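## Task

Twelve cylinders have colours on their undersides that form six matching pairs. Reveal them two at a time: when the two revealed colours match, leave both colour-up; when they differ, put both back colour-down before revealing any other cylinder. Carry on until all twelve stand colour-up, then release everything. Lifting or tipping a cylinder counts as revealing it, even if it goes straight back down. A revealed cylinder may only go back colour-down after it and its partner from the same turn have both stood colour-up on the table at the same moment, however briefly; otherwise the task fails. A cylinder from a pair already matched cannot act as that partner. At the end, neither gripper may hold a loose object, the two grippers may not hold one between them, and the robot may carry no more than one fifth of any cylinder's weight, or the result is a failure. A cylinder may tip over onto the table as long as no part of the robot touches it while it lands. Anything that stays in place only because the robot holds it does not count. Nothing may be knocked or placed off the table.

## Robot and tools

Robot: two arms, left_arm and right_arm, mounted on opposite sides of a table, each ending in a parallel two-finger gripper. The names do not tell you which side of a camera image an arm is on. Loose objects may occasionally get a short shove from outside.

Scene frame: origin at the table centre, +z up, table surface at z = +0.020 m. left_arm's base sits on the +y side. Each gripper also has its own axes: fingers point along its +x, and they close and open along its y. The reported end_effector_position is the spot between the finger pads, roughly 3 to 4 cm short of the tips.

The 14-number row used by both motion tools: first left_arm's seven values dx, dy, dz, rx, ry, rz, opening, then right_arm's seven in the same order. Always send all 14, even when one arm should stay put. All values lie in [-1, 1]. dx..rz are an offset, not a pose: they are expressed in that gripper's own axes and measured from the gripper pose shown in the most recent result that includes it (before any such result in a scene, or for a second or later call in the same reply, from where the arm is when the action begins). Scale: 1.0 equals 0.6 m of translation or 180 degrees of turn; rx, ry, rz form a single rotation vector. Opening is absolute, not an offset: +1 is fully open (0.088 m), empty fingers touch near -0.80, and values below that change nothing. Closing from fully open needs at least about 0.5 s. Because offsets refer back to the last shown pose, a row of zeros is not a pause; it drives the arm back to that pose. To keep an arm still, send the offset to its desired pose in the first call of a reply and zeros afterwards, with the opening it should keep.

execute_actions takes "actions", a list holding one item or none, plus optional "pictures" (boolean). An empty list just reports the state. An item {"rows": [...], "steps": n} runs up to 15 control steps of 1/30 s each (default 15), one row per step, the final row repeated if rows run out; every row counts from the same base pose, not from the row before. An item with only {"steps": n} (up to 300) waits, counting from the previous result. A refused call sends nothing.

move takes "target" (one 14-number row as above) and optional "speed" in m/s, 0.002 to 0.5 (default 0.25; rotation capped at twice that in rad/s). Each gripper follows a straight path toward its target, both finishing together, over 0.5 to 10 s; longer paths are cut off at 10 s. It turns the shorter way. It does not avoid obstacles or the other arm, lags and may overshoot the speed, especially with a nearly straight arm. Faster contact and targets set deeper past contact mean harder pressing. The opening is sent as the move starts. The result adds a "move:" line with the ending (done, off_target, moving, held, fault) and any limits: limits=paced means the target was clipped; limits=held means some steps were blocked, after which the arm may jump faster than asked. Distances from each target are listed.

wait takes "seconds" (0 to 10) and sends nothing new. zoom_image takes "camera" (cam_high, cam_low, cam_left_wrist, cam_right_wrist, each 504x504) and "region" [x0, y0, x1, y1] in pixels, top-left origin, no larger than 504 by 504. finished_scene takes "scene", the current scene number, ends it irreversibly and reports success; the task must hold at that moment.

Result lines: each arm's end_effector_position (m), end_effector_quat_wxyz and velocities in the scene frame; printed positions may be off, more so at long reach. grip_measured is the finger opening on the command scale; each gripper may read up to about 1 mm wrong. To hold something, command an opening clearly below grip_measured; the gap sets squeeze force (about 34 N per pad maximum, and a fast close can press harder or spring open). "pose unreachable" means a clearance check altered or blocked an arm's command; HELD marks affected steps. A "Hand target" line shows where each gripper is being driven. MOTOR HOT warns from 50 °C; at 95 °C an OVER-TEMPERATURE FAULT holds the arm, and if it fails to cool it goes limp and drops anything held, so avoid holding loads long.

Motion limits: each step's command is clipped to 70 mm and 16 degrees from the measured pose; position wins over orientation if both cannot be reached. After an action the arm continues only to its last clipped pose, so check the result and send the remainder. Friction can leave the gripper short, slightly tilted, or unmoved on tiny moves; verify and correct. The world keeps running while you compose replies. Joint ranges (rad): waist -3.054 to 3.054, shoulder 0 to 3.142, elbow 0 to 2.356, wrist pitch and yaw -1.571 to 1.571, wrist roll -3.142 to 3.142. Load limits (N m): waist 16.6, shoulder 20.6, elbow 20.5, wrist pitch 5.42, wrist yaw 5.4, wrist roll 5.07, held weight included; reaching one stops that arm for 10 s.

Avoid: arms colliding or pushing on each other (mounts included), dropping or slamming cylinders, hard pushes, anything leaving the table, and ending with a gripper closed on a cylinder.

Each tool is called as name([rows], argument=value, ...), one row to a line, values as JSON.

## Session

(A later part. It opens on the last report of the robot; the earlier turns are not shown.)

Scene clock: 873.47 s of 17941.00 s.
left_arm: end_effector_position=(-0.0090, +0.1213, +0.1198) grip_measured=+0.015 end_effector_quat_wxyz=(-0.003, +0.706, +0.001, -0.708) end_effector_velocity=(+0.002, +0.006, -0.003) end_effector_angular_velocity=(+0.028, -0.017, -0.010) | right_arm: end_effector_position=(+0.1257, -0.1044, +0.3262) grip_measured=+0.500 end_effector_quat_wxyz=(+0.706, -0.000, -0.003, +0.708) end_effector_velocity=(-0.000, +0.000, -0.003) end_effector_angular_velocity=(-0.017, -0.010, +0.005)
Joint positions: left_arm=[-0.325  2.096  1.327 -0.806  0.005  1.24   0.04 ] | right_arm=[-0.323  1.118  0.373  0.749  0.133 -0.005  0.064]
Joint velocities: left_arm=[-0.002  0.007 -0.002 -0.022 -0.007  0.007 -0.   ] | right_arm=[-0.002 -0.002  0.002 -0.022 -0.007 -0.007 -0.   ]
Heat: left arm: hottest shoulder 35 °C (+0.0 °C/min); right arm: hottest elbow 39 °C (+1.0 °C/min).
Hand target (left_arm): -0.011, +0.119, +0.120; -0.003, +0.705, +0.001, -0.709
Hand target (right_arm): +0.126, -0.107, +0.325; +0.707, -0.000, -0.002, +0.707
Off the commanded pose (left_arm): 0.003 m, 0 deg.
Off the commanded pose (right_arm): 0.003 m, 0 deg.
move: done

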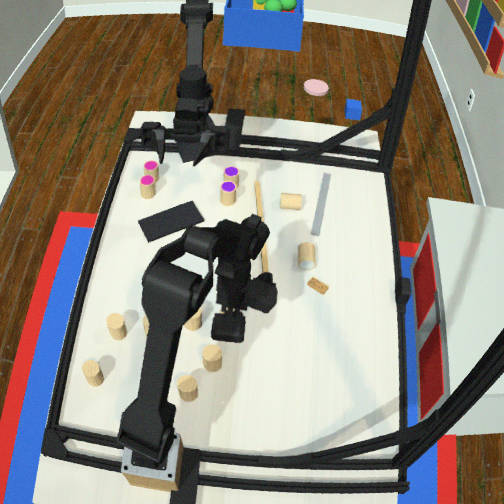

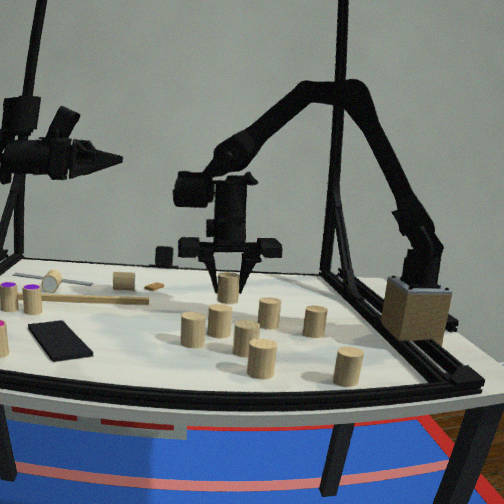

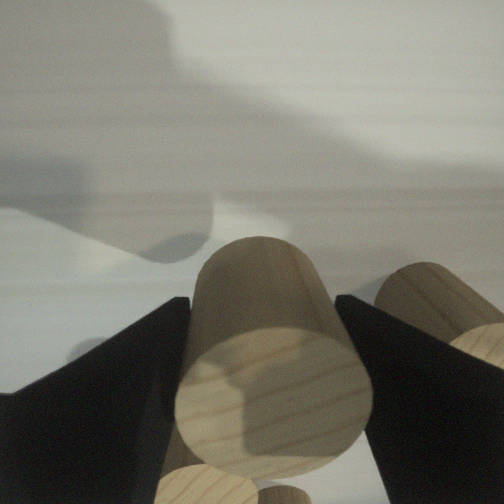

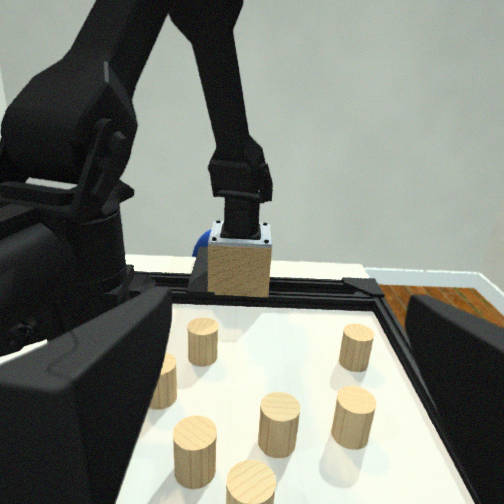

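Contact ≈.082, cmd .0765.

move(target=[0.072,0,0,0,0,0,-0.4,0,0,0,0,0,0,0.5], speed=0.09)

execute_actions([
  {"rows":[[0,0,0,0,0,0,0.4,0,0,0,0,0,0,0.5]],"steps":10},
], pictures=false)

execute_actions([
  {"steps":55},
])

execute_actions([
  {"rows":[[0,0,0,0,0,0,-0.4,0,0,0,0,0,0,0.5]],"steps":7},
], pictures=false)

execute_actions([
  {"rows":[[-0.015,0,0,0,0,0,-0.4,0,0,0,0,0,0,0.5],[-0.03,0,0,0,0,0,-0.4,0,0,0,0,0,0,0.5],[-0.045,0,0,0,0,0,-0.4,0,0,0,0,0,0,0.5],[-0.06,0,0,0,0,0,-0.4,0,0,0,0,0,0,0.5],[-0.075,0,0,0,0,0,-0.4,0,0,0,0,0,0,0.5],[-0.09,0,0,0,0,0,-0.4,0,0,0,0,0,0,0.5],[-0.105,0,0,0,0,0,-0.4,0,0,0,0,0,0,0.5],[-0.12,0,0,0,0,0,-0.4,0,0,0,0,0,0,0.5]],"steps":10},
], pictures=false)

move(target=[-0.292,0.153,-0.219,0,0,0.5,-0.4,0,0,0,0,0,0,0.5], speed=0.4)

execute_actions([
  {"rows":[[0,0,0,0,0,0,-0.4,0,0,0,0,0,0,0.5]],"steps":2},
], pictures=false)

Scene clock: 890.90 s of 17941.00 s.
left_arm: end_effector_position=(-0.0101, +0.1187, +0.0816) grip_measured=+0.010 end_effector_quat_wxyz=(+0.001, +0.704, -0.003, -0.710) end_effector_velocity=(+0.005, +0.001, +0.000) end_effector_angular_velocity=(-0.000, -0.023, +0.010) | right_arm: end_effector_position=(+0.1256, -0.1049, +0.3257) grip_measured=+0.500 end_effector_quat_wxyz=(+0.706, -0.000, -0.003, +0.708) end_effector_velocity=(-0.002, -0.001, -0.001) end_effector_angular_velocity=(+0.002, -0.007, +0.020)
Joint positions: left_arm=[-0.325  2.177  1.281 -0.666  0.005  1.24   0.039] | right_arm=[-0.322  1.116  0.371  0.749  0.133 -0.005  0.064]
Joint velocities: left_arm=[ 0.002 -0.002 -0.002 -0.007 -0.022 -0.007 -0.   ] | right_arm=[-0.002 -0.002 -0.007  0.007 -0.022 -0.007 -0.   ]
Heat: left arm: hottest shoulder 36 °C (+2.0 °C/min); right arm: hottest elbow 39 °C (+0.0 °C/min).
Hand target (left_arm): -0.009, +0.122, +0.076; -0.003, +0.706, +0.001, -0.708
Hand target (right_arm): +0.126, -0.104, +0.326; +0.706, -0.000, -0.003, +0.708
Off the commanded pose (left_arm): 0.006 m, 1 deg.
Off the commanded pose (right_arm): 0.001 m, 0 deg.
move: done

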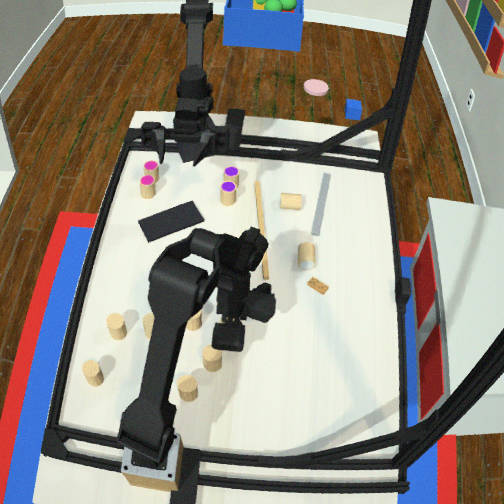

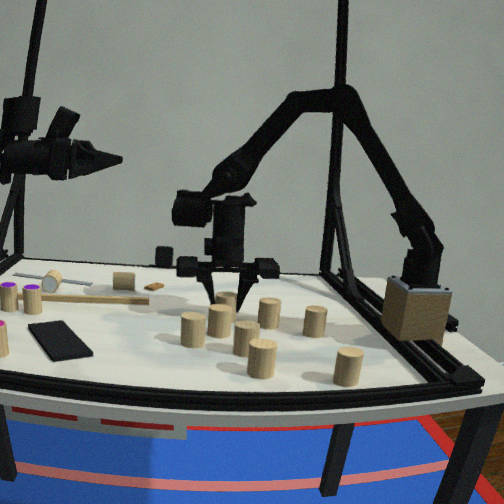

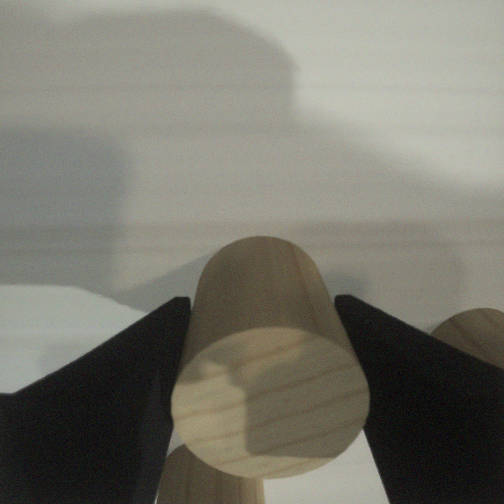

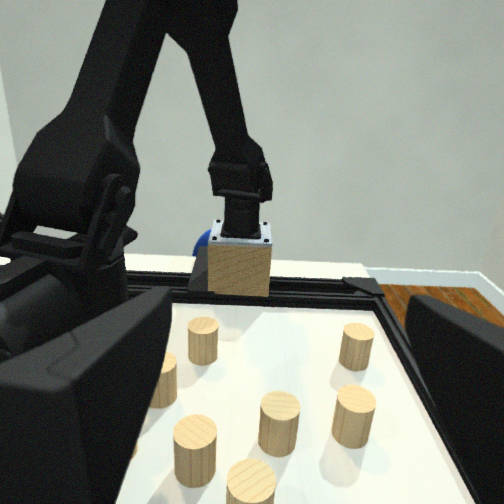

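Scene clock: 891.23 s of 17941.00 s.
left_arm: end_effector_position=(-0.0101, +0.1186, +0.0816) grip_measured=+0.374 end_effector_quat_wxyz=(+0.001, +0.704, -0.003, -0.710) end_effector_velocity=(-0.001, +0.003, +0.000) end_effector_angular_velocity=(+0.009, +0.005, +0.005) | right_arm: end_effector_position=(+0.1256, -0.1049, +0.3257) grip_measured=+0.500 end_effector_quat_wxyz=(+0.706, -0.000, -0.003, +0.708) end_effector_velocity=(-0.000, -0.001, -0.000) end_effector_angular_velocity=(-0.002, -0.008, +0.005)
Joint positions: left_arm=[-0.325  2.177  1.281 -0.666  0.005  1.24   0.057] | right_arm=[-0.322  1.116  0.371  0.749  0.133 -0.005  0.064]
Joint velocities: left_arm=[-0.002 -0.002 -0.002 -0.007  0.007 -0.007  0.012] | right_arm=[-0.002 -0.007 -0.002 -0.007 -0.007 -0.007  0.   ]
Heat: left arm: hottest shoulder 36 °C (+2.0 °C/min); right arm: hottest elbow 39 °C (+0.0 °C/min).
Hand target (left_arm): -0.010, +0.119, +0.082; +0.001, +0.704, -0.003, -0.710
Hand target (right_arm): +0.126, -0.105, +0.326; +0.706, -0.000, -0.003, +0.708
Off the commanded pose (left_arm): 0.000 m, 0 deg.
Off the commanded pose (right_arm): 0.000 m, 0 deg.
Steps of this call (steps 1 to 10: all 10 steps of this action). Readings (end_effector_position):
1: left_arm (-0.0101, +0.1187, +0.0816) | right_arm (+0.1256, -0.1049, +0.3257)
2: left_arm (-0.0101, +0.1187, +0.0816) | right_arm (+0.1256, -0.1049, +0.3257)
4: left_arm (-0.0101, +0.1186, +0.0816) | right_arm (+0.1256, -0.1049, +0.3257)
8: left_arm (-0.0101, +0.1186, +0.0816) | right_arm (+0.1256, -0.1049, +0.3257)
10: the state above

Scene clock: 893.07 s of 17941.00 s.
left_arm: end_effector_position=(-0.0101, +0.1186, +0.0816) grip_measured=+0.400 end_effector_quat_wxyz=(+0.001, +0.704, -0.003, -0.710) end_effector_velocity=(+0.000, +0.001, -0.001) end_effector_angular_velocity=(-0.005, -0.006, +0.020) | right_arm: end_effector_position=(+0.1256, -0.1049, +0.3257) grip_measured=+0.500 end_effector_quat_wxyz=(+0.706, -0.000, -0.003, +0.708) end_effector_velocity=(+0.002, -0.001, +0.001) end_effector_angular_velocity=(+0.007, -0.006, -0.010)
Joint positions: left_arm=[-0.325  2.177  1.281 -0.666  0.005  1.24   0.059] | right_arm=[-0.322  1.116  0.371  0.749  0.133 -0.005  0.064]
Joint velocities: left_arm=[-0.002 -0.002 -0.007  0.007 -0.007 -0.022 -0.   ] | right_arm=[-0.002 -0.002 -0.002  0.007  0.007 -0.007 -0.   ]
Heat: left arm: hottest shoulder 37 °C (+3.0 °C/min); right arm: hottest elbow 39 °C (+0.0 °C/min).
Hand target (left_arm): -0.010, +0.119, +0.082; +0.001, +0.704, -0.003, -0.710
Hand target (right_arm): +0.126, -0.105, +0.326; +0.706, -0.000, -0.003, +0.708
Off the commanded pose (left_arm): 0.000 m, 0 deg.
Off the commanded pose (right_arm): 0.000 m, 0 deg.
Steps of this call (steps 1 to 55: nothing new was sent). Readings (end_effector_position):
1: left_arm (-0.0101, +0.1186, +0.0816) | right_arm (+0.1256, -0.1049, +0.3257)
2: left_arm (-0.0101, +0.1186, +0.0816) | right_arm (+0.1256, -0.1049, +0.3257)
4: left_arm (-0.0101, +0.1186, +0.0816) | right_arm (+0.1256, -0.1049, +0.3257)
8: left_arm (-0.0101, +0.1186, +0.0816) | right_arm (+0.1256, -0.1049, +0.3257)
55: the state above

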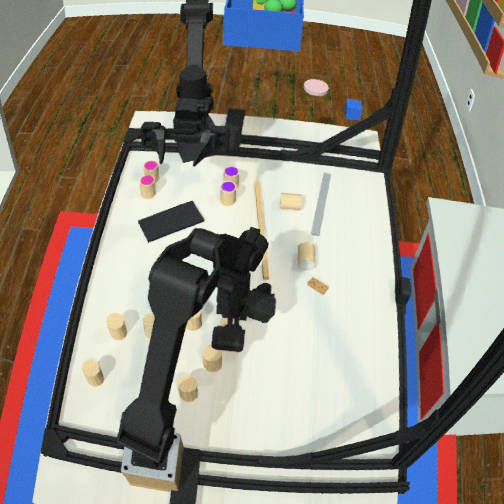

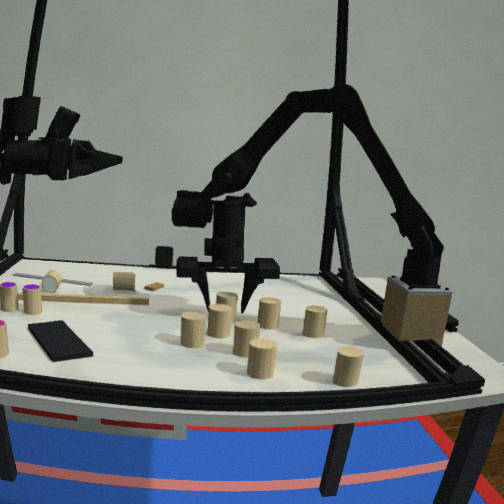

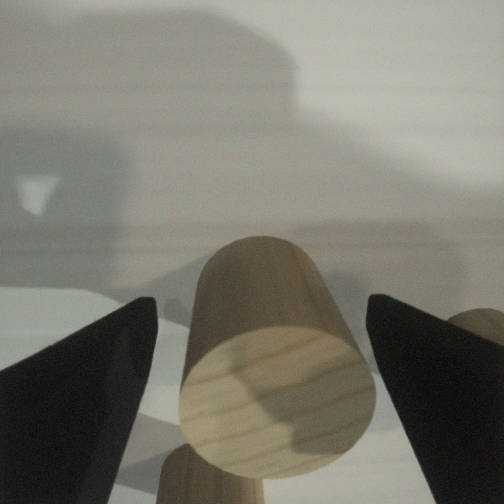

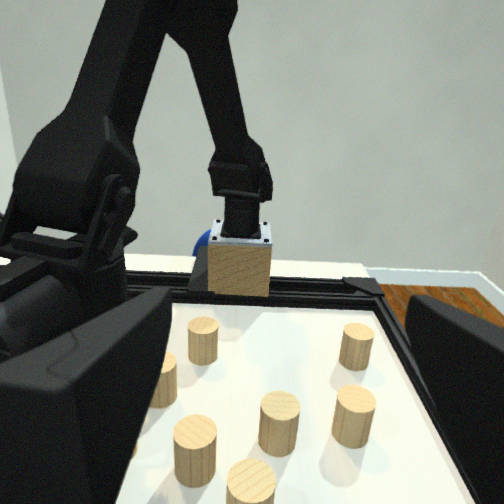

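Scene clock: 893.30 s of 17941.00 s.
left_arm: end_effector_position=(-0.0100, +0.1187, +0.0816) grip_measured=+0.016 end_effector_quat_wxyz=(+0.001, +0.704, -0.003, -0.710) end_effector_velocity=(-0.000, +0.006, +0.000) end_effector_angular_velocity=(+0.023, -0.000, +0.005) | right_arm: end_effector_position=(+0.1256, -0.1049, +0.3257) grip_measured=+0.500 end_effector_quat_wxyz=(+0.706, -0.000, -0.003, +0.708) end_effector_velocity=(+0.001, +0.000, -0.000) end_effector_angular_velocity=(+0.002, -0.007, -0.000)
Joint positions: left_arm=[-0.325  2.177  1.281 -0.666  0.005  1.24   0.04 ] | right_arm=[-0.322  1.116  0.371  0.749  0.133 -0.005  0.064]
Joint velocities: left_arm=[-0.002 -0.002 -0.002 -0.022  0.007 -0.007 -0.   ] | right_arm=[-0.007  0.002 -0.002  0.007 -0.007 -0.007 -0.   ]
Heat: left arm: hottest shoulder 37 °C (+3.0 °C/min); right arm: hottest elbow 39 °C (+0.0 °C/min).
Hand target (left_arm): -0.010, +0.119, +0.082; +0.001, +0.704, -0.003, -0.710
Hand target (right_arm): +0.126, -0.105, +0.326; +0.706, -0.000, -0.003, +0.708
Off the commanded pose (left_arm): 0.000 m, 0 deg.
Off the commanded pose (right_arm): 0.000 m, 0 deg.
Steps of this call (steps 1 to 7: all 7 steps of this action). Readings (end_effector_position):
1: left_arm (-0.0101, +0.1186, +0.0816) | right_arm (+0.1256, -0.1049, +0.3257)
2: left_arm (-0.0101, +0.1186, +0.0816) | right_arm (+0.1256, -0.1049, +0.3257)
4: left_arm (-0.0100, +0.1187, +0.0816) | right_arm (+0.1256, -0.1049, +0.3257)
7: the state above

Scene clock: 893.63 s of 17941.00 s.
left_arm: end_effector_position=(-0.0084, +0.1236, +0.1339) grip_measured=+0.015 end_effector_quat_wxyz=(-0.006, +0.707, +0.003, -0.707) end_effector_velocity=(-0.026, -0.069, +0.224) end_effector_angular_velocity=(-0.351, +0.114, +0.015) | right_arm: end_effector_position=(+0.1256, -0.1049, +0.3257) grip_measured=+0.500 end_effector_quat_wxyz=(+0.706, -0.000, -0.003, +0.708) end_effector_velocity=(-0.000, -0.001, -0.002) end_effector_angular_velocity=(-0.007, -0.008, +0.005)
Joint positions: left_arm=[-0.325  2.068  1.346 -0.86   0.005  1.24   0.04 ] | right_arm=[-0.322  1.116  0.371  0.749  0.133 -0.005  0.064]
Joint velocities: left_arm=[-0.007 -0.418  0.354 -0.403 -0.007 -0.022 -0.   ] | right_arm=[-0.002 -0.002 -0.002 -0.007 -0.007 -0.007 -0.   ]
Heat: left arm: hottest shoulder 37 °C (+3.0 °C/min); right arm: hottest elbow 39 °C (+0.0 °C/min).
Hand target (left_arm): -0.009, +0.120, +0.153; +0.002, +0.704, -0.004, -0.710
Hand target (right_arm): +0.126, -0.105, +0.326; +0.706, -0.000, -0.003, +0.708
Off the commanded pose (left_arm): 0.020 m, 1 deg.
Off the commanded pose (right_arm): 0.000 m, 0 deg.
Steps of this call (steps 1 to 10: all 10 steps of this action). Readings (end_effector_position):
1: left_arm (-0.0099, +0.1191, +0.0816) | right_arm (+0.1256, -0.1049, +0.3257)
2: left_arm (-0.0094, +0.1206, +0.0828) | right_arm (+0.1256, -0.1049, +0.3257)
4: left_arm (-0.0075, +0.1262, +0.0891) | right_arm (+0.1256, -0.1049, +0.3257)
8: left_arm (-0.0071, +0.1271, +0.1175) | right_arm (+0.1256, -0.1049, +0.3257)
10: the state above

Scene clock: 896.53 s of 17941.00 s.
left_arm: end_effector_position=(+0.1219, +0.0279, +0.3284) grip_measured=+0.012 end_effector_quat_wxyz=(+0.499, +0.497, -0.503, -0.501) end_effector_velocity=(+0.004, +0.000, -0.000) end_effector_angular_velocity=(-0.002, +0.022, +0.024) | right_arm: end_effector_position=(+0.1256, -0.1048, +0.3256) grip_measured=+0.500 end_effector_quat_wxyz=(+0.706, -0.001, -0.003, +0.708) end_effector_velocity=(-0.004, -0.000, +0.000) end_effector_angular_velocity=(-0.002, +0.007, +0.024)
Joint positions: left_arm=[0.044 1.647 0.653 0.998 0.041 1.57  0.04 ] | right_arm=[-0.322  1.117  0.371  0.749  0.133 -0.005  0.064]
Joint velocities: left_arm=[ 0.002  0.002 -0.002  0.007 -0.022 -0.022 -0.   ] | right_arm=[ 0.002 -0.002  0.002 -0.007 -0.022  0.007 -0.   ]
Heat: left arm: hottest shoulder 37 °C (+2.0 °C/min); right arm: hottest elbow 39 °C (+0.0 °C/min).
Hand target (left_arm): +0.123, +0.029, +0.325; +0.498, +0.499, -0.501, -0.502
Hand target (right_arm): +0.126, -0.105, +0.326; +0.706, -0.000, -0.003, +0.708
Off the commanded pose (left_arm): 0.005 m, 1 deg.
Off the commanded pose (right_arm): 0.000 m, 0 deg.
move: done

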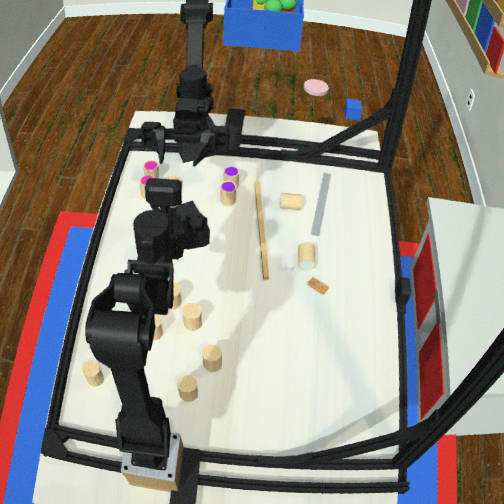

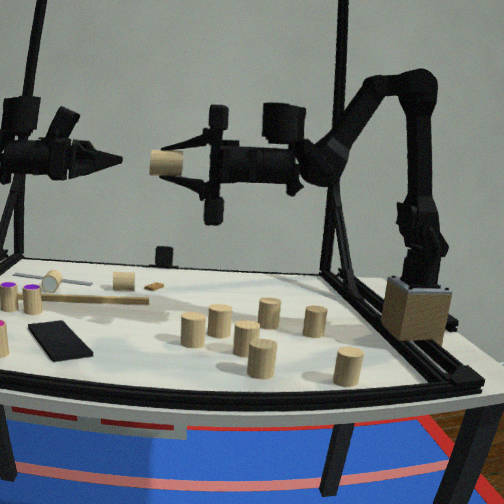

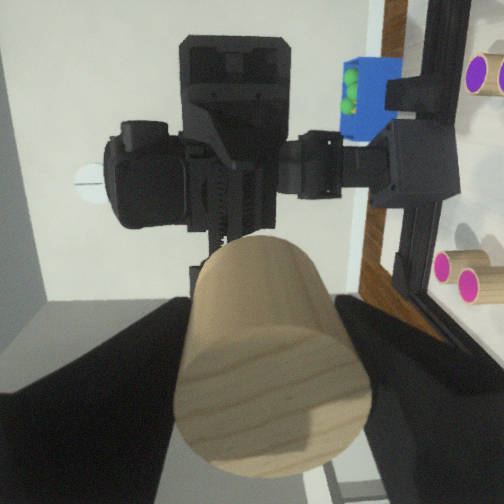

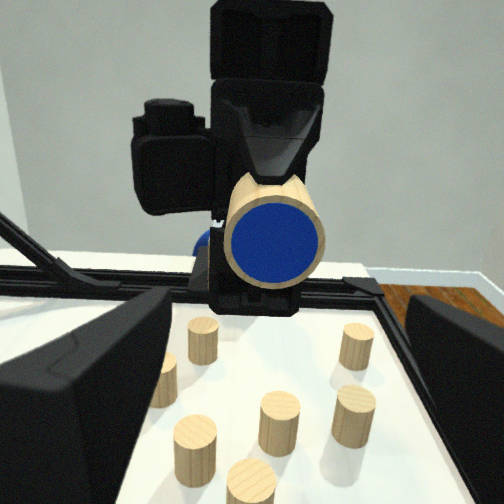

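Scene clock: 896.60 s of 17941.00 s.
left_arm: end_effector_position=(+0.1219, +0.0279, +0.3285) grip_measured=+0.012 end_effector_quat_wxyz=(+0.500, +0.497, -0.503, -0.501) end_effector_velocity=(+0.002, +0.001, -0.004) end_effector_angular_velocity=(+0.012, -0.007, +0.010) | right_arm: end_effector_position=(+0.1256, -0.1048, +0.3256) grip_measured=+0.500 end_effector_quat_wxyz=(+0.706, -0.001, -0.003, +0.708) end_effector_velocity=(+0.004, -0.000, -0.002) end_effector_angular_velocity=(-0.007, +0.006, -0.024)
Joint positions: left_arm=[0.044 1.647 0.653 0.998 0.041 1.57  0.04 ] | right_arm=[-0.322  1.117  0.371  0.749  0.133 -0.005  0.064]
Joint velocities: left_arm=[ 0.002 -0.002 -0.007 -0.007 -0.007  0.007  0.   ] | right_arm=[-0.002 -0.002 -0.002 -0.007  0.022  0.007  0.   ]
Heat: left arm: hottest shoulder 37 °C (+2.0 °C/min); right arm: hottest elbow 39 °C (+0.0 °C/min).
Hand target (left_arm): +0.122, +0.028, +0.328; +0.500, +0.497, -0.503, -0.501
Hand target (right_arm): +0.126, -0.105, +0.326; +0.706, -0.001, -0.003, +0.708
Off the commanded pose (left_arm): 0.000 m, 0 deg.
Off the commanded pose (right_arm): 0.000 m, 0 deg.
Steps of this call (steps 1 to 2: all 2 steps of this action). Readings (end_effector_position):
1: left_arm (+0.1219, +0.0279, +0.3285) | right_arm (+0.1256, -0.1048, +0.3256)
2: the state above

move(target=[0,0,0,0,0,0,-0.4,0.143,0.001,0,0,0,0,0.5], speed=0.14)

execute_actions([
  {"rows":[[0,0,0,0,0,0,-0.4,0,0,0,0,0,0,-0.4]],"steps":7},
], pictures=false)

execute_actions([
  {"rows":[[0,0,0,0,0,0,0.55,0,0,0,0,0,0,-0.4],[0,0,0,0,0,0,0.55,0,0,0,0,0,0,-0.4],[0,0,0,0,0,0,0.55,0,0,0,0,0,0,-0.4],[-0.01,0,0,0,0,0,0.55,-0.01,0,0,0,0,0,-0.4],[-0.02,0,0,0,0,0,0.55,-0.02,0,0,0,0,0,-0.4],[-0.03,0,0,0,0,0,0.55,-0.03,0,0,0,0,0,-0.4],[-0.04,0,0,0,0,0,0.55,-0.04,0,0,0,0,0,-0.4],[-0.05,0,0,0,0,0,0.55,-0.05,0,0,0,0,0,-0.4]],"steps":8},
], pictures=false)

move(target=[0.01,-0.302,-0.005,0,0,-0.499,0.5,-0.42,-0.058,-0.345,0,0.499,0,-0.4], speed=0.4)

Scene clock: 913.47 s of 17941.00 s.
left_arm: end_effector_position=(+0.1219, +0.0279, +0.3277) grip_measured=+0.010 end_effector_quat_wxyz=(+0.499, +0.498, -0.502, -0.501) end_effector_velocity=(-0.004, +0.001, -0.006) end_effector_angular_velocity=(+0.017, +0.023, -0.015) | right_arm: end_effector_position=(+0.1252, -0.0226, +0.3248) grip_measured=+0.500 end_effector_quat_wxyz=(+0.707, -0.002, -0.002, +0.707) end_effector_velocity=(-0.000, +0.001, -0.000) end_effector_angular_velocity=(+0.002, +0.008, +0.005)
Joint positions: left_arm=[0.044 1.648 0.653 0.998 0.041 1.57  0.039] | right_arm=[-0.36   1.506  0.636  0.871  0.096 -0.005  0.064]
Joint velocities: left_arm=[-0.007  0.002 -0.007 -0.007  0.007 -0.022 -0.   ] | right_arm=[-0.002  0.007  0.002  0.007 -0.007  0.007  0.   ]
Heat: left arm: hottest shoulder 36 °C (+1.0 °C/min); right arm: hottest elbow 40 °C (+1.0 °C/min).
Hand target (left_arm): +0.122, +0.028, +0.328; +0.499, +0.497, -0.503, -0.501
Hand target (right_arm): +0.125, -0.019, +0.326; +0.706, -0.001, -0.003, +0.708
Off the commanded pose (left_arm): 0.001 m, 0 deg.
Off the commanded pose (right_arm): 0.004 m, 0 deg.
move: done

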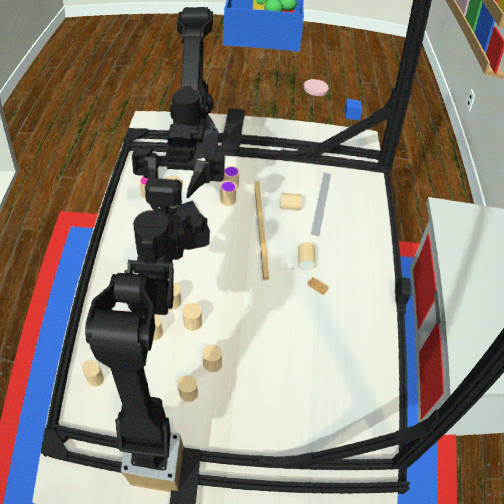

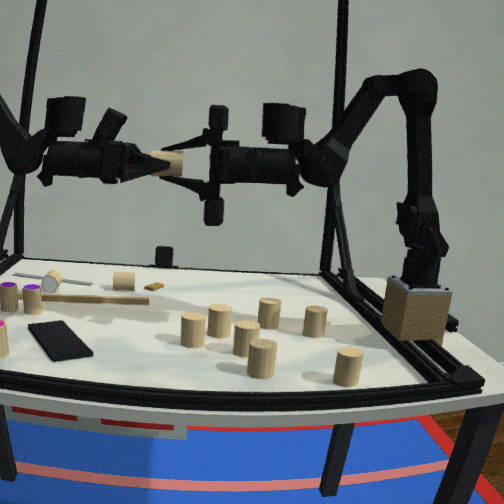

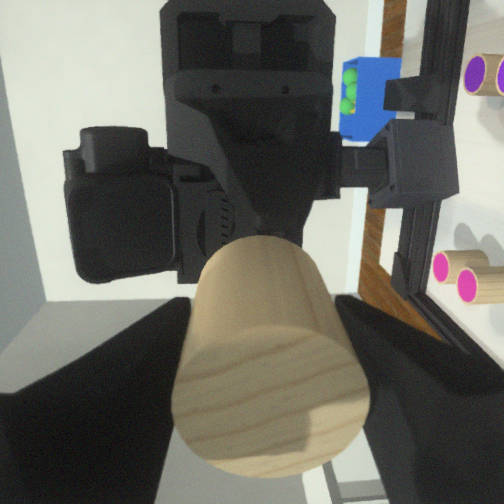

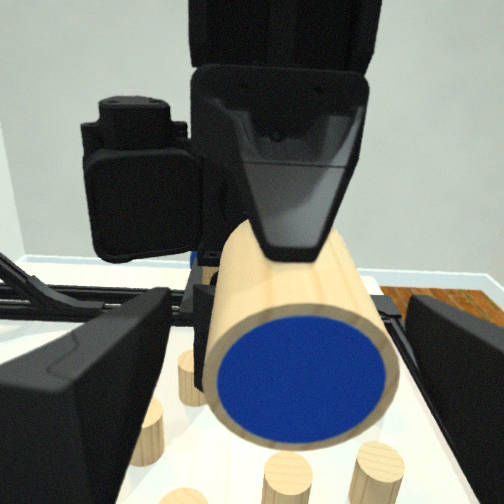

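Scene clock: 913.70 s of 17941.00 s.
left_arm: end_effector_position=(+0.1221, +0.0279, +0.3277) grip_measured=+0.010 end_effector_quat_wxyz=(+0.499, +0.498, -0.502, -0.501) end_effector_velocity=(-0.000, +0.001, +0.002) end_effector_angular_velocity=(-0.007, +0.007, -0.005) | right_arm: end_effector_position=(+0.1249, -0.0225, +0.3246) grip_measured=-0.001 end_effector_quat_wxyz=(+0.706, -0.002, -0.002, +0.708) end_effector_velocity=(+0.000, -0.001, -0.007) end_effector_angular_velocity=(-0.027, -0.010, +0.005)
Joint positions: left_arm=[0.044 1.648 0.653 0.998 0.041 1.57  0.039] | right_arm=[-0.36   1.506  0.636  0.871  0.095 -0.005  0.039]
Joint velocities: left_arm=[ 0.002 -0.002 -0.002  0.007  0.007 -0.007  0.   ] | right_arm=[-0.002 -0.002 -0.007 -0.022 -0.007 -0.007  0.   ]
Heat: left arm: hottest shoulder 36 °C (+1.0 °C/min); right arm: hottest elbow 40 °C (+1.0 °C/min).
Hand target (left_arm): +0.122, +0.028, +0.328; +0.499, +0.498, -0.502, -0.501
Hand target (right_arm): +0.125, -0.023, +0.325; +0.707, -0.002, -0.002, +0.707
Off the commanded pose (left_arm): 0.000 m, 0 deg.
Off the commanded pose (right_arm): 0.000 m, 0 deg.
Steps of this call (steps 1 to 7: all 7 steps of this action). Readings (end_effector_position):
1: left_arm (+0.1219, +0.0279, +0.3277) | right_arm (+0.1252, -0.0226, +0.3248)
2: left_arm (+0.1219, +0.0279, +0.3277) | right_arm (+0.1252, -0.0226, +0.3248)
4: left_arm (+0.1219, +0.0279, +0.3277) | right_arm (+0.1252, -0.0226, +0.3248)
7: the state above

Scene clock: 913.97 s of 17941.00 s.
left_arm: end_effector_position=(+0.1217, +0.0408, +0.3251) grip_measured=+0.514 end_effector_quat_wxyz=(+0.497, +0.500, -0.500, -0.503) end_effector_velocity=(-0.005, +0.141, -0.017) end_effector_angular_velocity=(+0.051, +0.009, -0.005) | right_arm: end_effector_position=(+0.1252, -0.0347, +0.3204) grip_measured=-0.001 end_effector_quat_wxyz=(+0.706, -0.006, +0.002, +0.708) end_effector_velocity=(+0.001, -0.141, -0.021) end_effector_angular_velocity=(-0.051, -0.028, +0.000)
Joint positions: left_arm=[0.044 1.605 0.601 0.998 0.041 1.57  0.064] | right_arm=[-0.357  1.462  0.588  0.863  0.097 -0.005  0.039]
Joint velocities: left_arm=[ 0.002 -0.496 -0.554  0.007  0.007 -0.007  0.084] | right_arm=[ 0.051 -0.549 -0.52  -0.081  0.051 -0.022 -0.   ]
Heat: left arm: hottest shoulder 36 °C (+1.0 °C/min); right arm: hottest elbow 40 °C (+1.0 °C/min).
Hand target (left_arm): +0.122, +0.056, +0.327; +0.499, +0.498, -0.502, -0.501
Hand target (right_arm): +0.125, -0.050, +0.324; +0.706, -0.001, -0.002, +0.708
Off the commanded pose (left_arm): 0.017 m, 0 deg.
Off the commanded pose (right_arm): 0.018 m, 1 deg.
Steps of this call (steps 1 to 8: all 8 steps of this action). Readings (end_effector_position):
1: left_arm (+0.1221, +0.0279, +0.3277) | right_arm (+0.1249, -0.0225, +0.3246)
2: left_arm (+0.1221, +0.0279, +0.3277) | right_arm (+0.1249, -0.0225, +0.3246)
4: left_arm (+0.1221, +0.0283, +0.3275) | right_arm (+0.1249, -0.0227, +0.3243)
8: the state above

Scene clock: 917.03 s of 17941.00 s.
left_arm: end_effector_position=(+0.1255, +0.0502, +0.1441) grip_measured=+0.500 end_effector_quat_wxyz=(+0.002, +0.706, +0.001, -0.708) end_effector_velocity=(+0.000, -0.002, -0.002) end_effector_angular_velocity=(-0.002, -0.022, +0.000) | right_arm: end_effector_position=(+0.1607, -0.2972, +0.1192) grip_measured=-0.001 end_effector_quat_wxyz=(+0.506, -0.496, +0.498, +0.500) end_effector_velocity=(-0.000, -0.001, -0.001) end_effector_angular_velocity=(+0.003, +0.007, -0.015)
Joint positions: left_arm=[ 0.041  2.23   1.653 -0.992  0.004  1.6    0.063] | right_arm=[-0.513  1.198  0.47  -0.831  0.003 -0.047  0.039]
Joint velocities: left_arm=[-0.007  0.007  0.002  0.007 -0.022 -0.007 -0.   ] | right_arm=[-0.007 -0.002 -0.007  0.007 -0.007  0.007 -0.   ]
Heat: left arm: hottest shoulder 36 °C (+1.0 °C/min); right arm: hottest elbow 40 °C (+1.0 °C/min).
Hand target (left_arm): +0.125, +0.048, +0.143; -0.000, +0.707, -0.001, -0.707
Hand target (right_arm): +0.161, -0.300, +0.117; +0.503, -0.499, +0.502, +0.496
Off the commanded pose (left_arm): 0.003 m, 1 deg.
Off the commanded pose (right_arm): 0.004 m, 1 deg.
move: done

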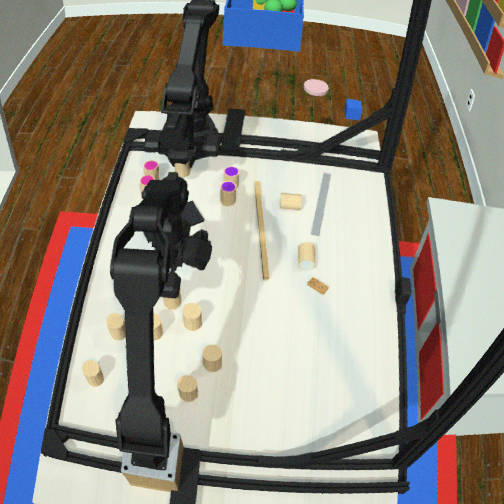

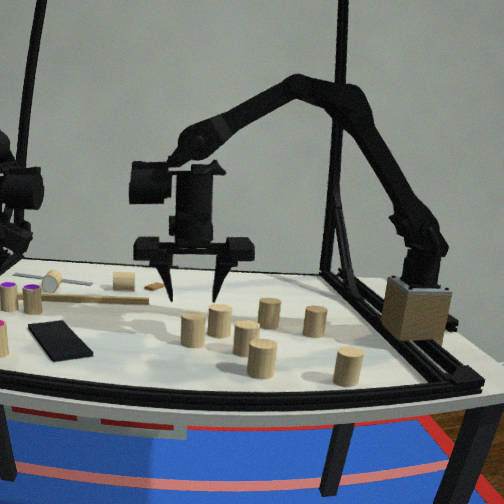

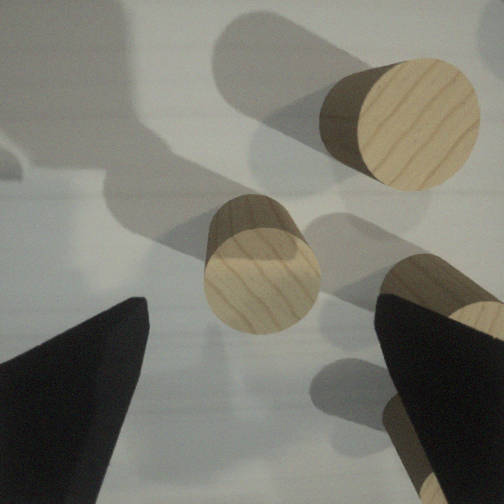

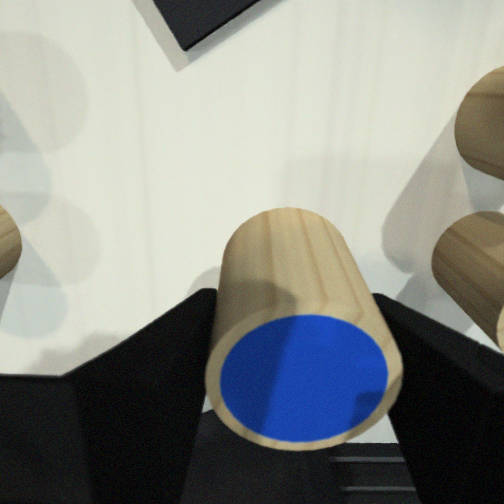

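move(target=[0.105,-0.007,0,0,0,0,0.5,0.084,0,-0.014,0,0.005,0,-0.4], speed=0.09)

execute_actions([
  {"rows":[[0,0,0,0,0,0,-0.4,0,0,0,0,0,0,0.42]],"steps":7},
], pictures=false)

execute_actions([
  {"rows":[[-0.015,0,0,0,0,0,-0.4,-0.015,0,0,0,0,0,0.42],[-0.03,0,0,0,0,0,-0.4,-0.03,0,0,0,0,0,0.42],[-0.045,0,0,0,0,0,-0.4,-0.045,0,0,0,0,0,0.42],[-0.06,0,0,0,0,0,-0.4,-0.06,0,0,0,0,0,0.42],[-0.075,0,0,0,0,0,-0.4,-0.075,0,0,0,0,0,0.42],[-0.09,0,0,0,0,0,-0.4,-0.09,0,0,0,0,0,0.42],[-0.105,0,0,0,0,0,-0.4,-0.105,0,0,0,0,0,0.42],[-0.12,0,0,0,0,0,-0.4,-0.12,0,0,0,0,0,0.42]],"steps":10},
], pictures=false)

move(target=[-0.288,0.04,0.005,0,0,0.499,-0.4,-0.298,0.057,0.3,0,-0.5,0,0.5], speed=0.4)

execute_actions([
  {"rows":[[0,0,0,0,0,0,-0.4,0,0,0,0,0,0,0.5]],"steps":2},
], pictures=false)

Scene clock: 930.40 s of 17941.00 s.
left_arm: end_effector_position=(+0.1253, +0.0518, +0.0849) grip_measured=+0.500 end_effector_quat_wxyz=(+0.005, +0.706, -0.003, -0.708) end_effector_velocity=(-0.002, +0.004, -0.001) end_effector_angular_velocity=(+0.012, +0.008, +0.005) | right_arm: end_effector_position=(+0.1608, -0.3033, +0.0753) grip_measured=-0.001 end_effector_quat_wxyz=(+0.503, -0.499, +0.501, +0.497) end_effector_velocity=(-0.001, -0.003, -0.001) end_effector_angular_velocity=(-0.012, +0.008, +0.005)
Joint positions: left_arm=[ 0.04   2.314  1.541 -0.786  0.003  1.6    0.063] | right_arm=[-0.516  1.341  0.343 -0.573  0.003 -0.051  0.039]
Joint velocities: left_arm=[-0.002 -0.002 -0.007 -0.007  0.007 -0.007 -0.   ] | right_arm=[-0.002  0.002 -0.002 -0.007 -0.007 -0.007 -0.   ]
Heat: left arm: hottest shoulder 38 °C (+3.0 °C/min); right arm: hottest elbow 39 °C (+0.0 °C/min).
Hand target (left_arm): +0.125, +0.054, +0.081; +0.002, +0.706, +0.001, -0.708
Hand target (right_arm): +0.161, -0.305, +0.069; +0.502, -0.500, +0.502, +0.496
Off the commanded pose (left_arm): 0.005 m, 1 deg.
Off the commanded pose (right_arm): 0.007 m, 0 deg.
move: done

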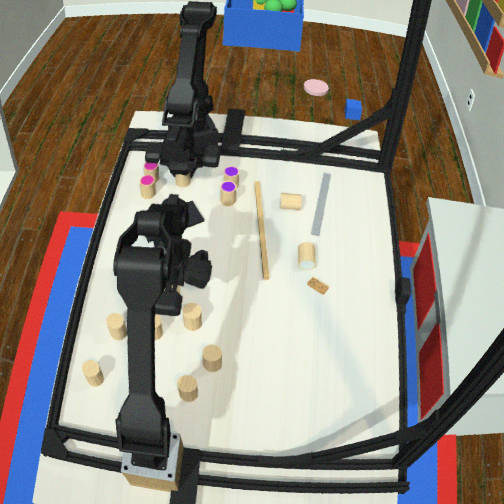

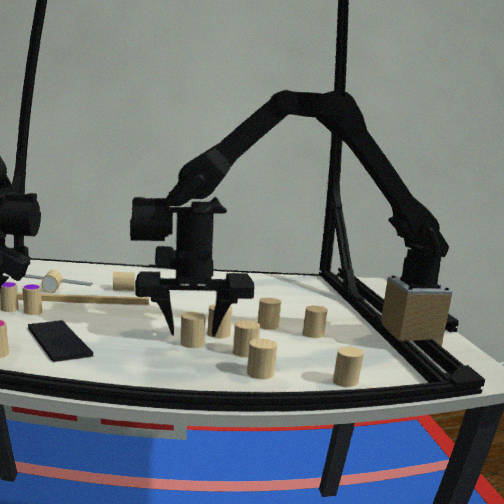

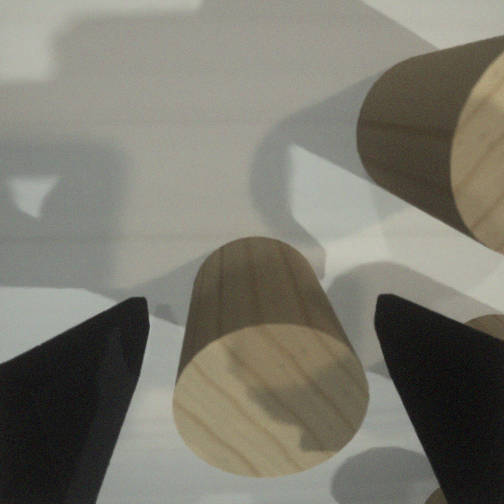

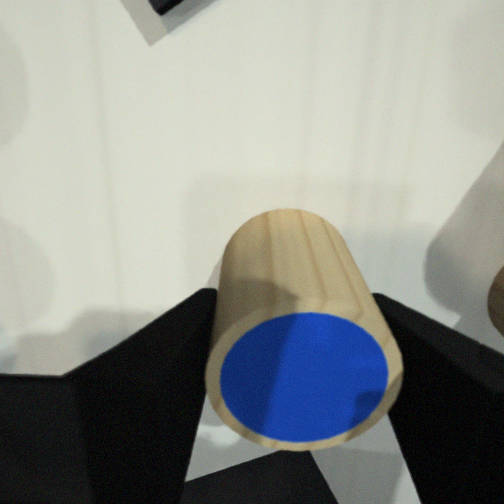

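Scene clock: 930.63 s of 17941.00 s.
left_arm: end_effector_position=(+0.1253, +0.0520, +0.0849) grip_measured=+0.018 end_effector_quat_wxyz=(+0.005, +0.706, -0.003, -0.708) end_effector_velocity=(+0.000, +0.001, -0.003) end_effector_angular_velocity=(+0.003, -0.007, +0.005) | right_arm: end_effector_position=(+0.1608, -0.3018, +0.0754) grip_measured=+0.374 end_effector_quat_wxyz=(+0.504, -0.497, +0.499, +0.499) end_effector_velocity=(+0.000, -0.009, -0.000) end_effector_angular_velocity=(-0.037, -0.005, +0.010)
Joint positions: left_arm=[ 0.04   2.314  1.541 -0.787  0.003  1.6    0.04 ] | right_arm=[-0.516  1.341  0.344 -0.567  0.003 -0.051  0.057]
Joint velocities: left_arm=[-0.002  0.002 -0.007  0.007 -0.007 -0.007 -0.   ] | right_arm=[ 0.002 -0.002 -0.002 -0.037  0.007 -0.007  0.044]
Heat: left arm: hottest shoulder 38 °C (+3.0 °C/min); right arm: hottest elbow 39 °C (+0.0 °C/min).
Hand target (left_arm): +0.125, +0.052, +0.085; +0.005, +0.706, -0.003, -0.708
Hand target (right_arm): +0.161, -0.303, +0.075; +0.503, -0.499, +0.501, +0.497
Off the commanded pose (left_arm): 0.000 m, 0 deg.
Off the commanded pose (right_arm): 0.002 m, 0 deg.
Steps of this call (steps 1 to 7: all 7 steps of this action). Readings (end_effector_position):
1: left_arm (+0.1253, +0.0518, +0.0849) | right_arm (+0.1608, -0.3033, +0.0753)
2: left_arm (+0.1253, +0.0518, +0.0849) | right_arm (+0.1608, -0.3033, +0.0754)
4: left_arm (+0.1253, +0.0518, +0.0849) | right_arm (+0.1609, -0.3005, +0.0755)
7: the state above

Scene clock: 930.97 s of 17941.00 s.
left_arm: end_effector_position=(+0.1251, +0.0584, +0.1343) grip_measured=+0.018 end_effector_quat_wxyz=(-0.005, +0.706, +0.007, -0.708) end_effector_velocity=(+0.002, -0.069, +0.237) end_effector_angular_velocity=(-0.363, -0.019, +0.019) | right_arm: end_effector_position=(+0.1607, -0.3021, +0.1263) grip_measured=+0.417 end_effector_quat_wxyz=(+0.502, -0.500, +0.502, +0.496) end_effector_velocity=(-0.002, +0.036, +0.178) end_effector_angular_velocity=(+0.199, +0.010, -0.000)
Joint positions: left_arm=[ 0.04   2.227  1.607 -0.967  0.003  1.6    0.04 ] | right_arm=[-0.515  1.172  0.487 -0.89   0.003 -0.05   0.059]
Joint velocities: left_arm=[-0.002 -0.388  0.364 -0.388 -0.007 -0.022 -0.   ] | right_arm=[ 0.007 -0.476  0.52  -0.799 -0.022  0.007  0.001]
Heat: left arm: hottest shoulder 38 °C (+3.0 °C/min); right arm: hottest elbow 39 °C (+0.0 °C/min).
Hand target (left_arm): +0.125, +0.053, +0.156; +0.005, +0.706, -0.003, -0.708
Hand target (right_arm): +0.160, -0.301, +0.143; +0.504, -0.497, +0.499, +0.499
Off the commanded pose (left_arm): 0.023 m, 2 deg.
Off the commanded pose (right_arm): 0.021 m, 1 deg.
Steps of this call (steps 1 to 10: all 10 steps of this action). Readings (end_effector_position):
1: left_arm (+0.1253, +0.0523, +0.0849) | right_arm (+0.1608, -0.3031, +0.0760)
2: left_arm (+0.1253, +0.0538, +0.0859) | right_arm (+0.1606, -0.3059, +0.0781)
4: left_arm (+0.1251, +0.0593, +0.0914) | right_arm (+0.1604, -0.3089, +0.0858)
8: left_arm (+0.1250, +0.0616, +0.1178) | right_arm (+0.1606, -0.3045, +0.1127)
10: the state above

Scene clock: 933.93 s of 17941.00 s.
left_arm: end_effector_position=(+0.1223, +0.0306, +0.3303) grip_measured=+0.015 end_effector_quat_wxyz=(+0.502, +0.498, -0.501, -0.499) end_effector_velocity=(-0.002, +0.000, -0.004) end_effector_angular_velocity=(+0.012, +0.008, -0.010) | right_arm: end_effector_position=(+0.1252, -0.1226, +0.3219) grip_measured=+0.500 end_effector_quat_wxyz=(+0.705, +0.002, -0.001, +0.709) end_effector_velocity=(-0.000, +0.000, -0.004) end_effector_angular_velocity=(-0.007, +0.021, +0.005)
Joint positions: left_arm=[0.043 1.632 0.645 0.992 0.034 1.57  0.04 ] | right_arm=[-0.31   1.021  0.314  0.711  0.141  0.001  0.064]
Joint velocities: left_arm=[-0.002  0.002 -0.002 -0.007  0.007 -0.007  0.   ] | right_arm=[-0.002  0.007 -0.007  0.007 -0.007  0.022 -0.   ]
Heat: left arm: hottest shoulder 38 °C (+3.0 °C/min); right arm: hottest elbow 39 °C (+0.0 °C/min).
Hand target (left_arm): +0.122, +0.031, +0.327; +0.500, +0.499, -0.499, -0.501
Hand target (right_arm): +0.125, -0.123, +0.315; +0.705, -0.005, +0.003, +0.709
Off the commanded pose (left_arm): 0.005 m, 0 deg.
Off the commanded pose (right_arm): 0.006 m, 1 deg.
move: done

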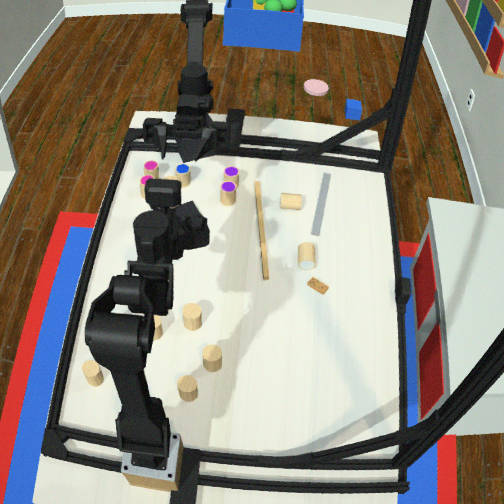

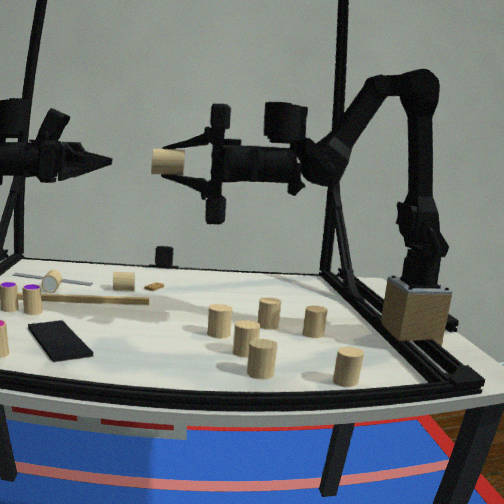

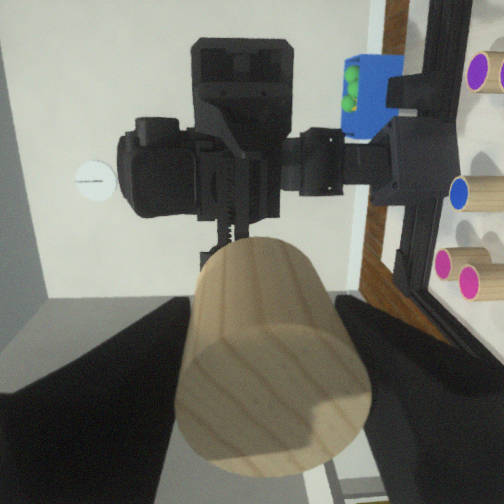

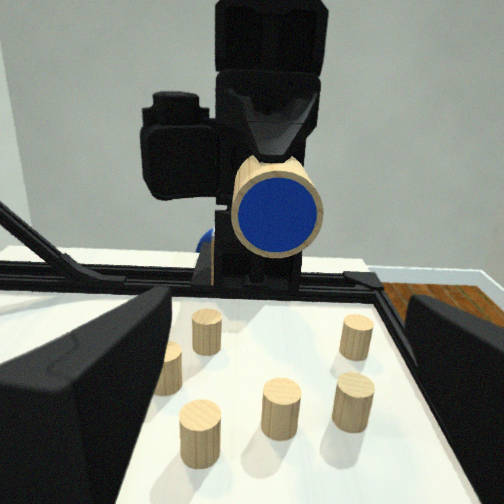

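Scene clock: 934.00 s of 17941.00 s.
left_arm: end_effector_position=(+0.1223, +0.0306, +0.3302) grip_measured=+0.015 end_effector_quat_wxyz=(+0.501, +0.498, -0.501, -0.499) end_effector_velocity=(+0.002, +0.001, -0.002) end_effector_angular_velocity=(+0.007, +0.008, +0.010) | right_arm: end_effector_position=(+0.1252, -0.1226, +0.3220) grip_measured=+0.500 end_effector_quat_wxyz=(+0.705, +0.002, -0.001, +0.709) end_effector_velocity=(-0.000, -0.000, +0.001) end_effector_angular_velocity=(+0.007, -0.006, +0.005)
Joint positions: left_arm=[0.043 1.632 0.645 0.992 0.034 1.57  0.04 ] | right_arm=[-0.31   1.021  0.314  0.711  0.141  0.001  0.064]
Joint velocities: left_arm=[ 0.002 -0.002 -0.002 -0.007 -0.007 -0.007 -0.   ] | right_arm=[-0.002 -0.002 -0.002  0.007 -0.007 -0.007  0.   ]
Heat: left arm: hottest shoulder 38 °C (+3.0 °C/min); right arm: hottest elbow 39 °C (+0.0 °C/min).
Hand target (left_arm): +0.122, +0.031, +0.330; +0.501, +0.498, -0.501, -0.499
Hand target (right_arm): +0.125, -0.123, +0.322; +0.705, +0.002, -0.001, +0.709
Off the commanded pose (left_arm): 0.000 m, 0 deg.
Off the commanded pose (right_arm): 0.000 m, 0 deg.
Steps of this call (steps 1 to 2: all 2 steps of this action). Readings (end_effector_position):
1: left_arm (+0.1223, +0.0306, +0.3302) | right_arm (+0.1252, -0.1226, +0.3220)
2: the state above


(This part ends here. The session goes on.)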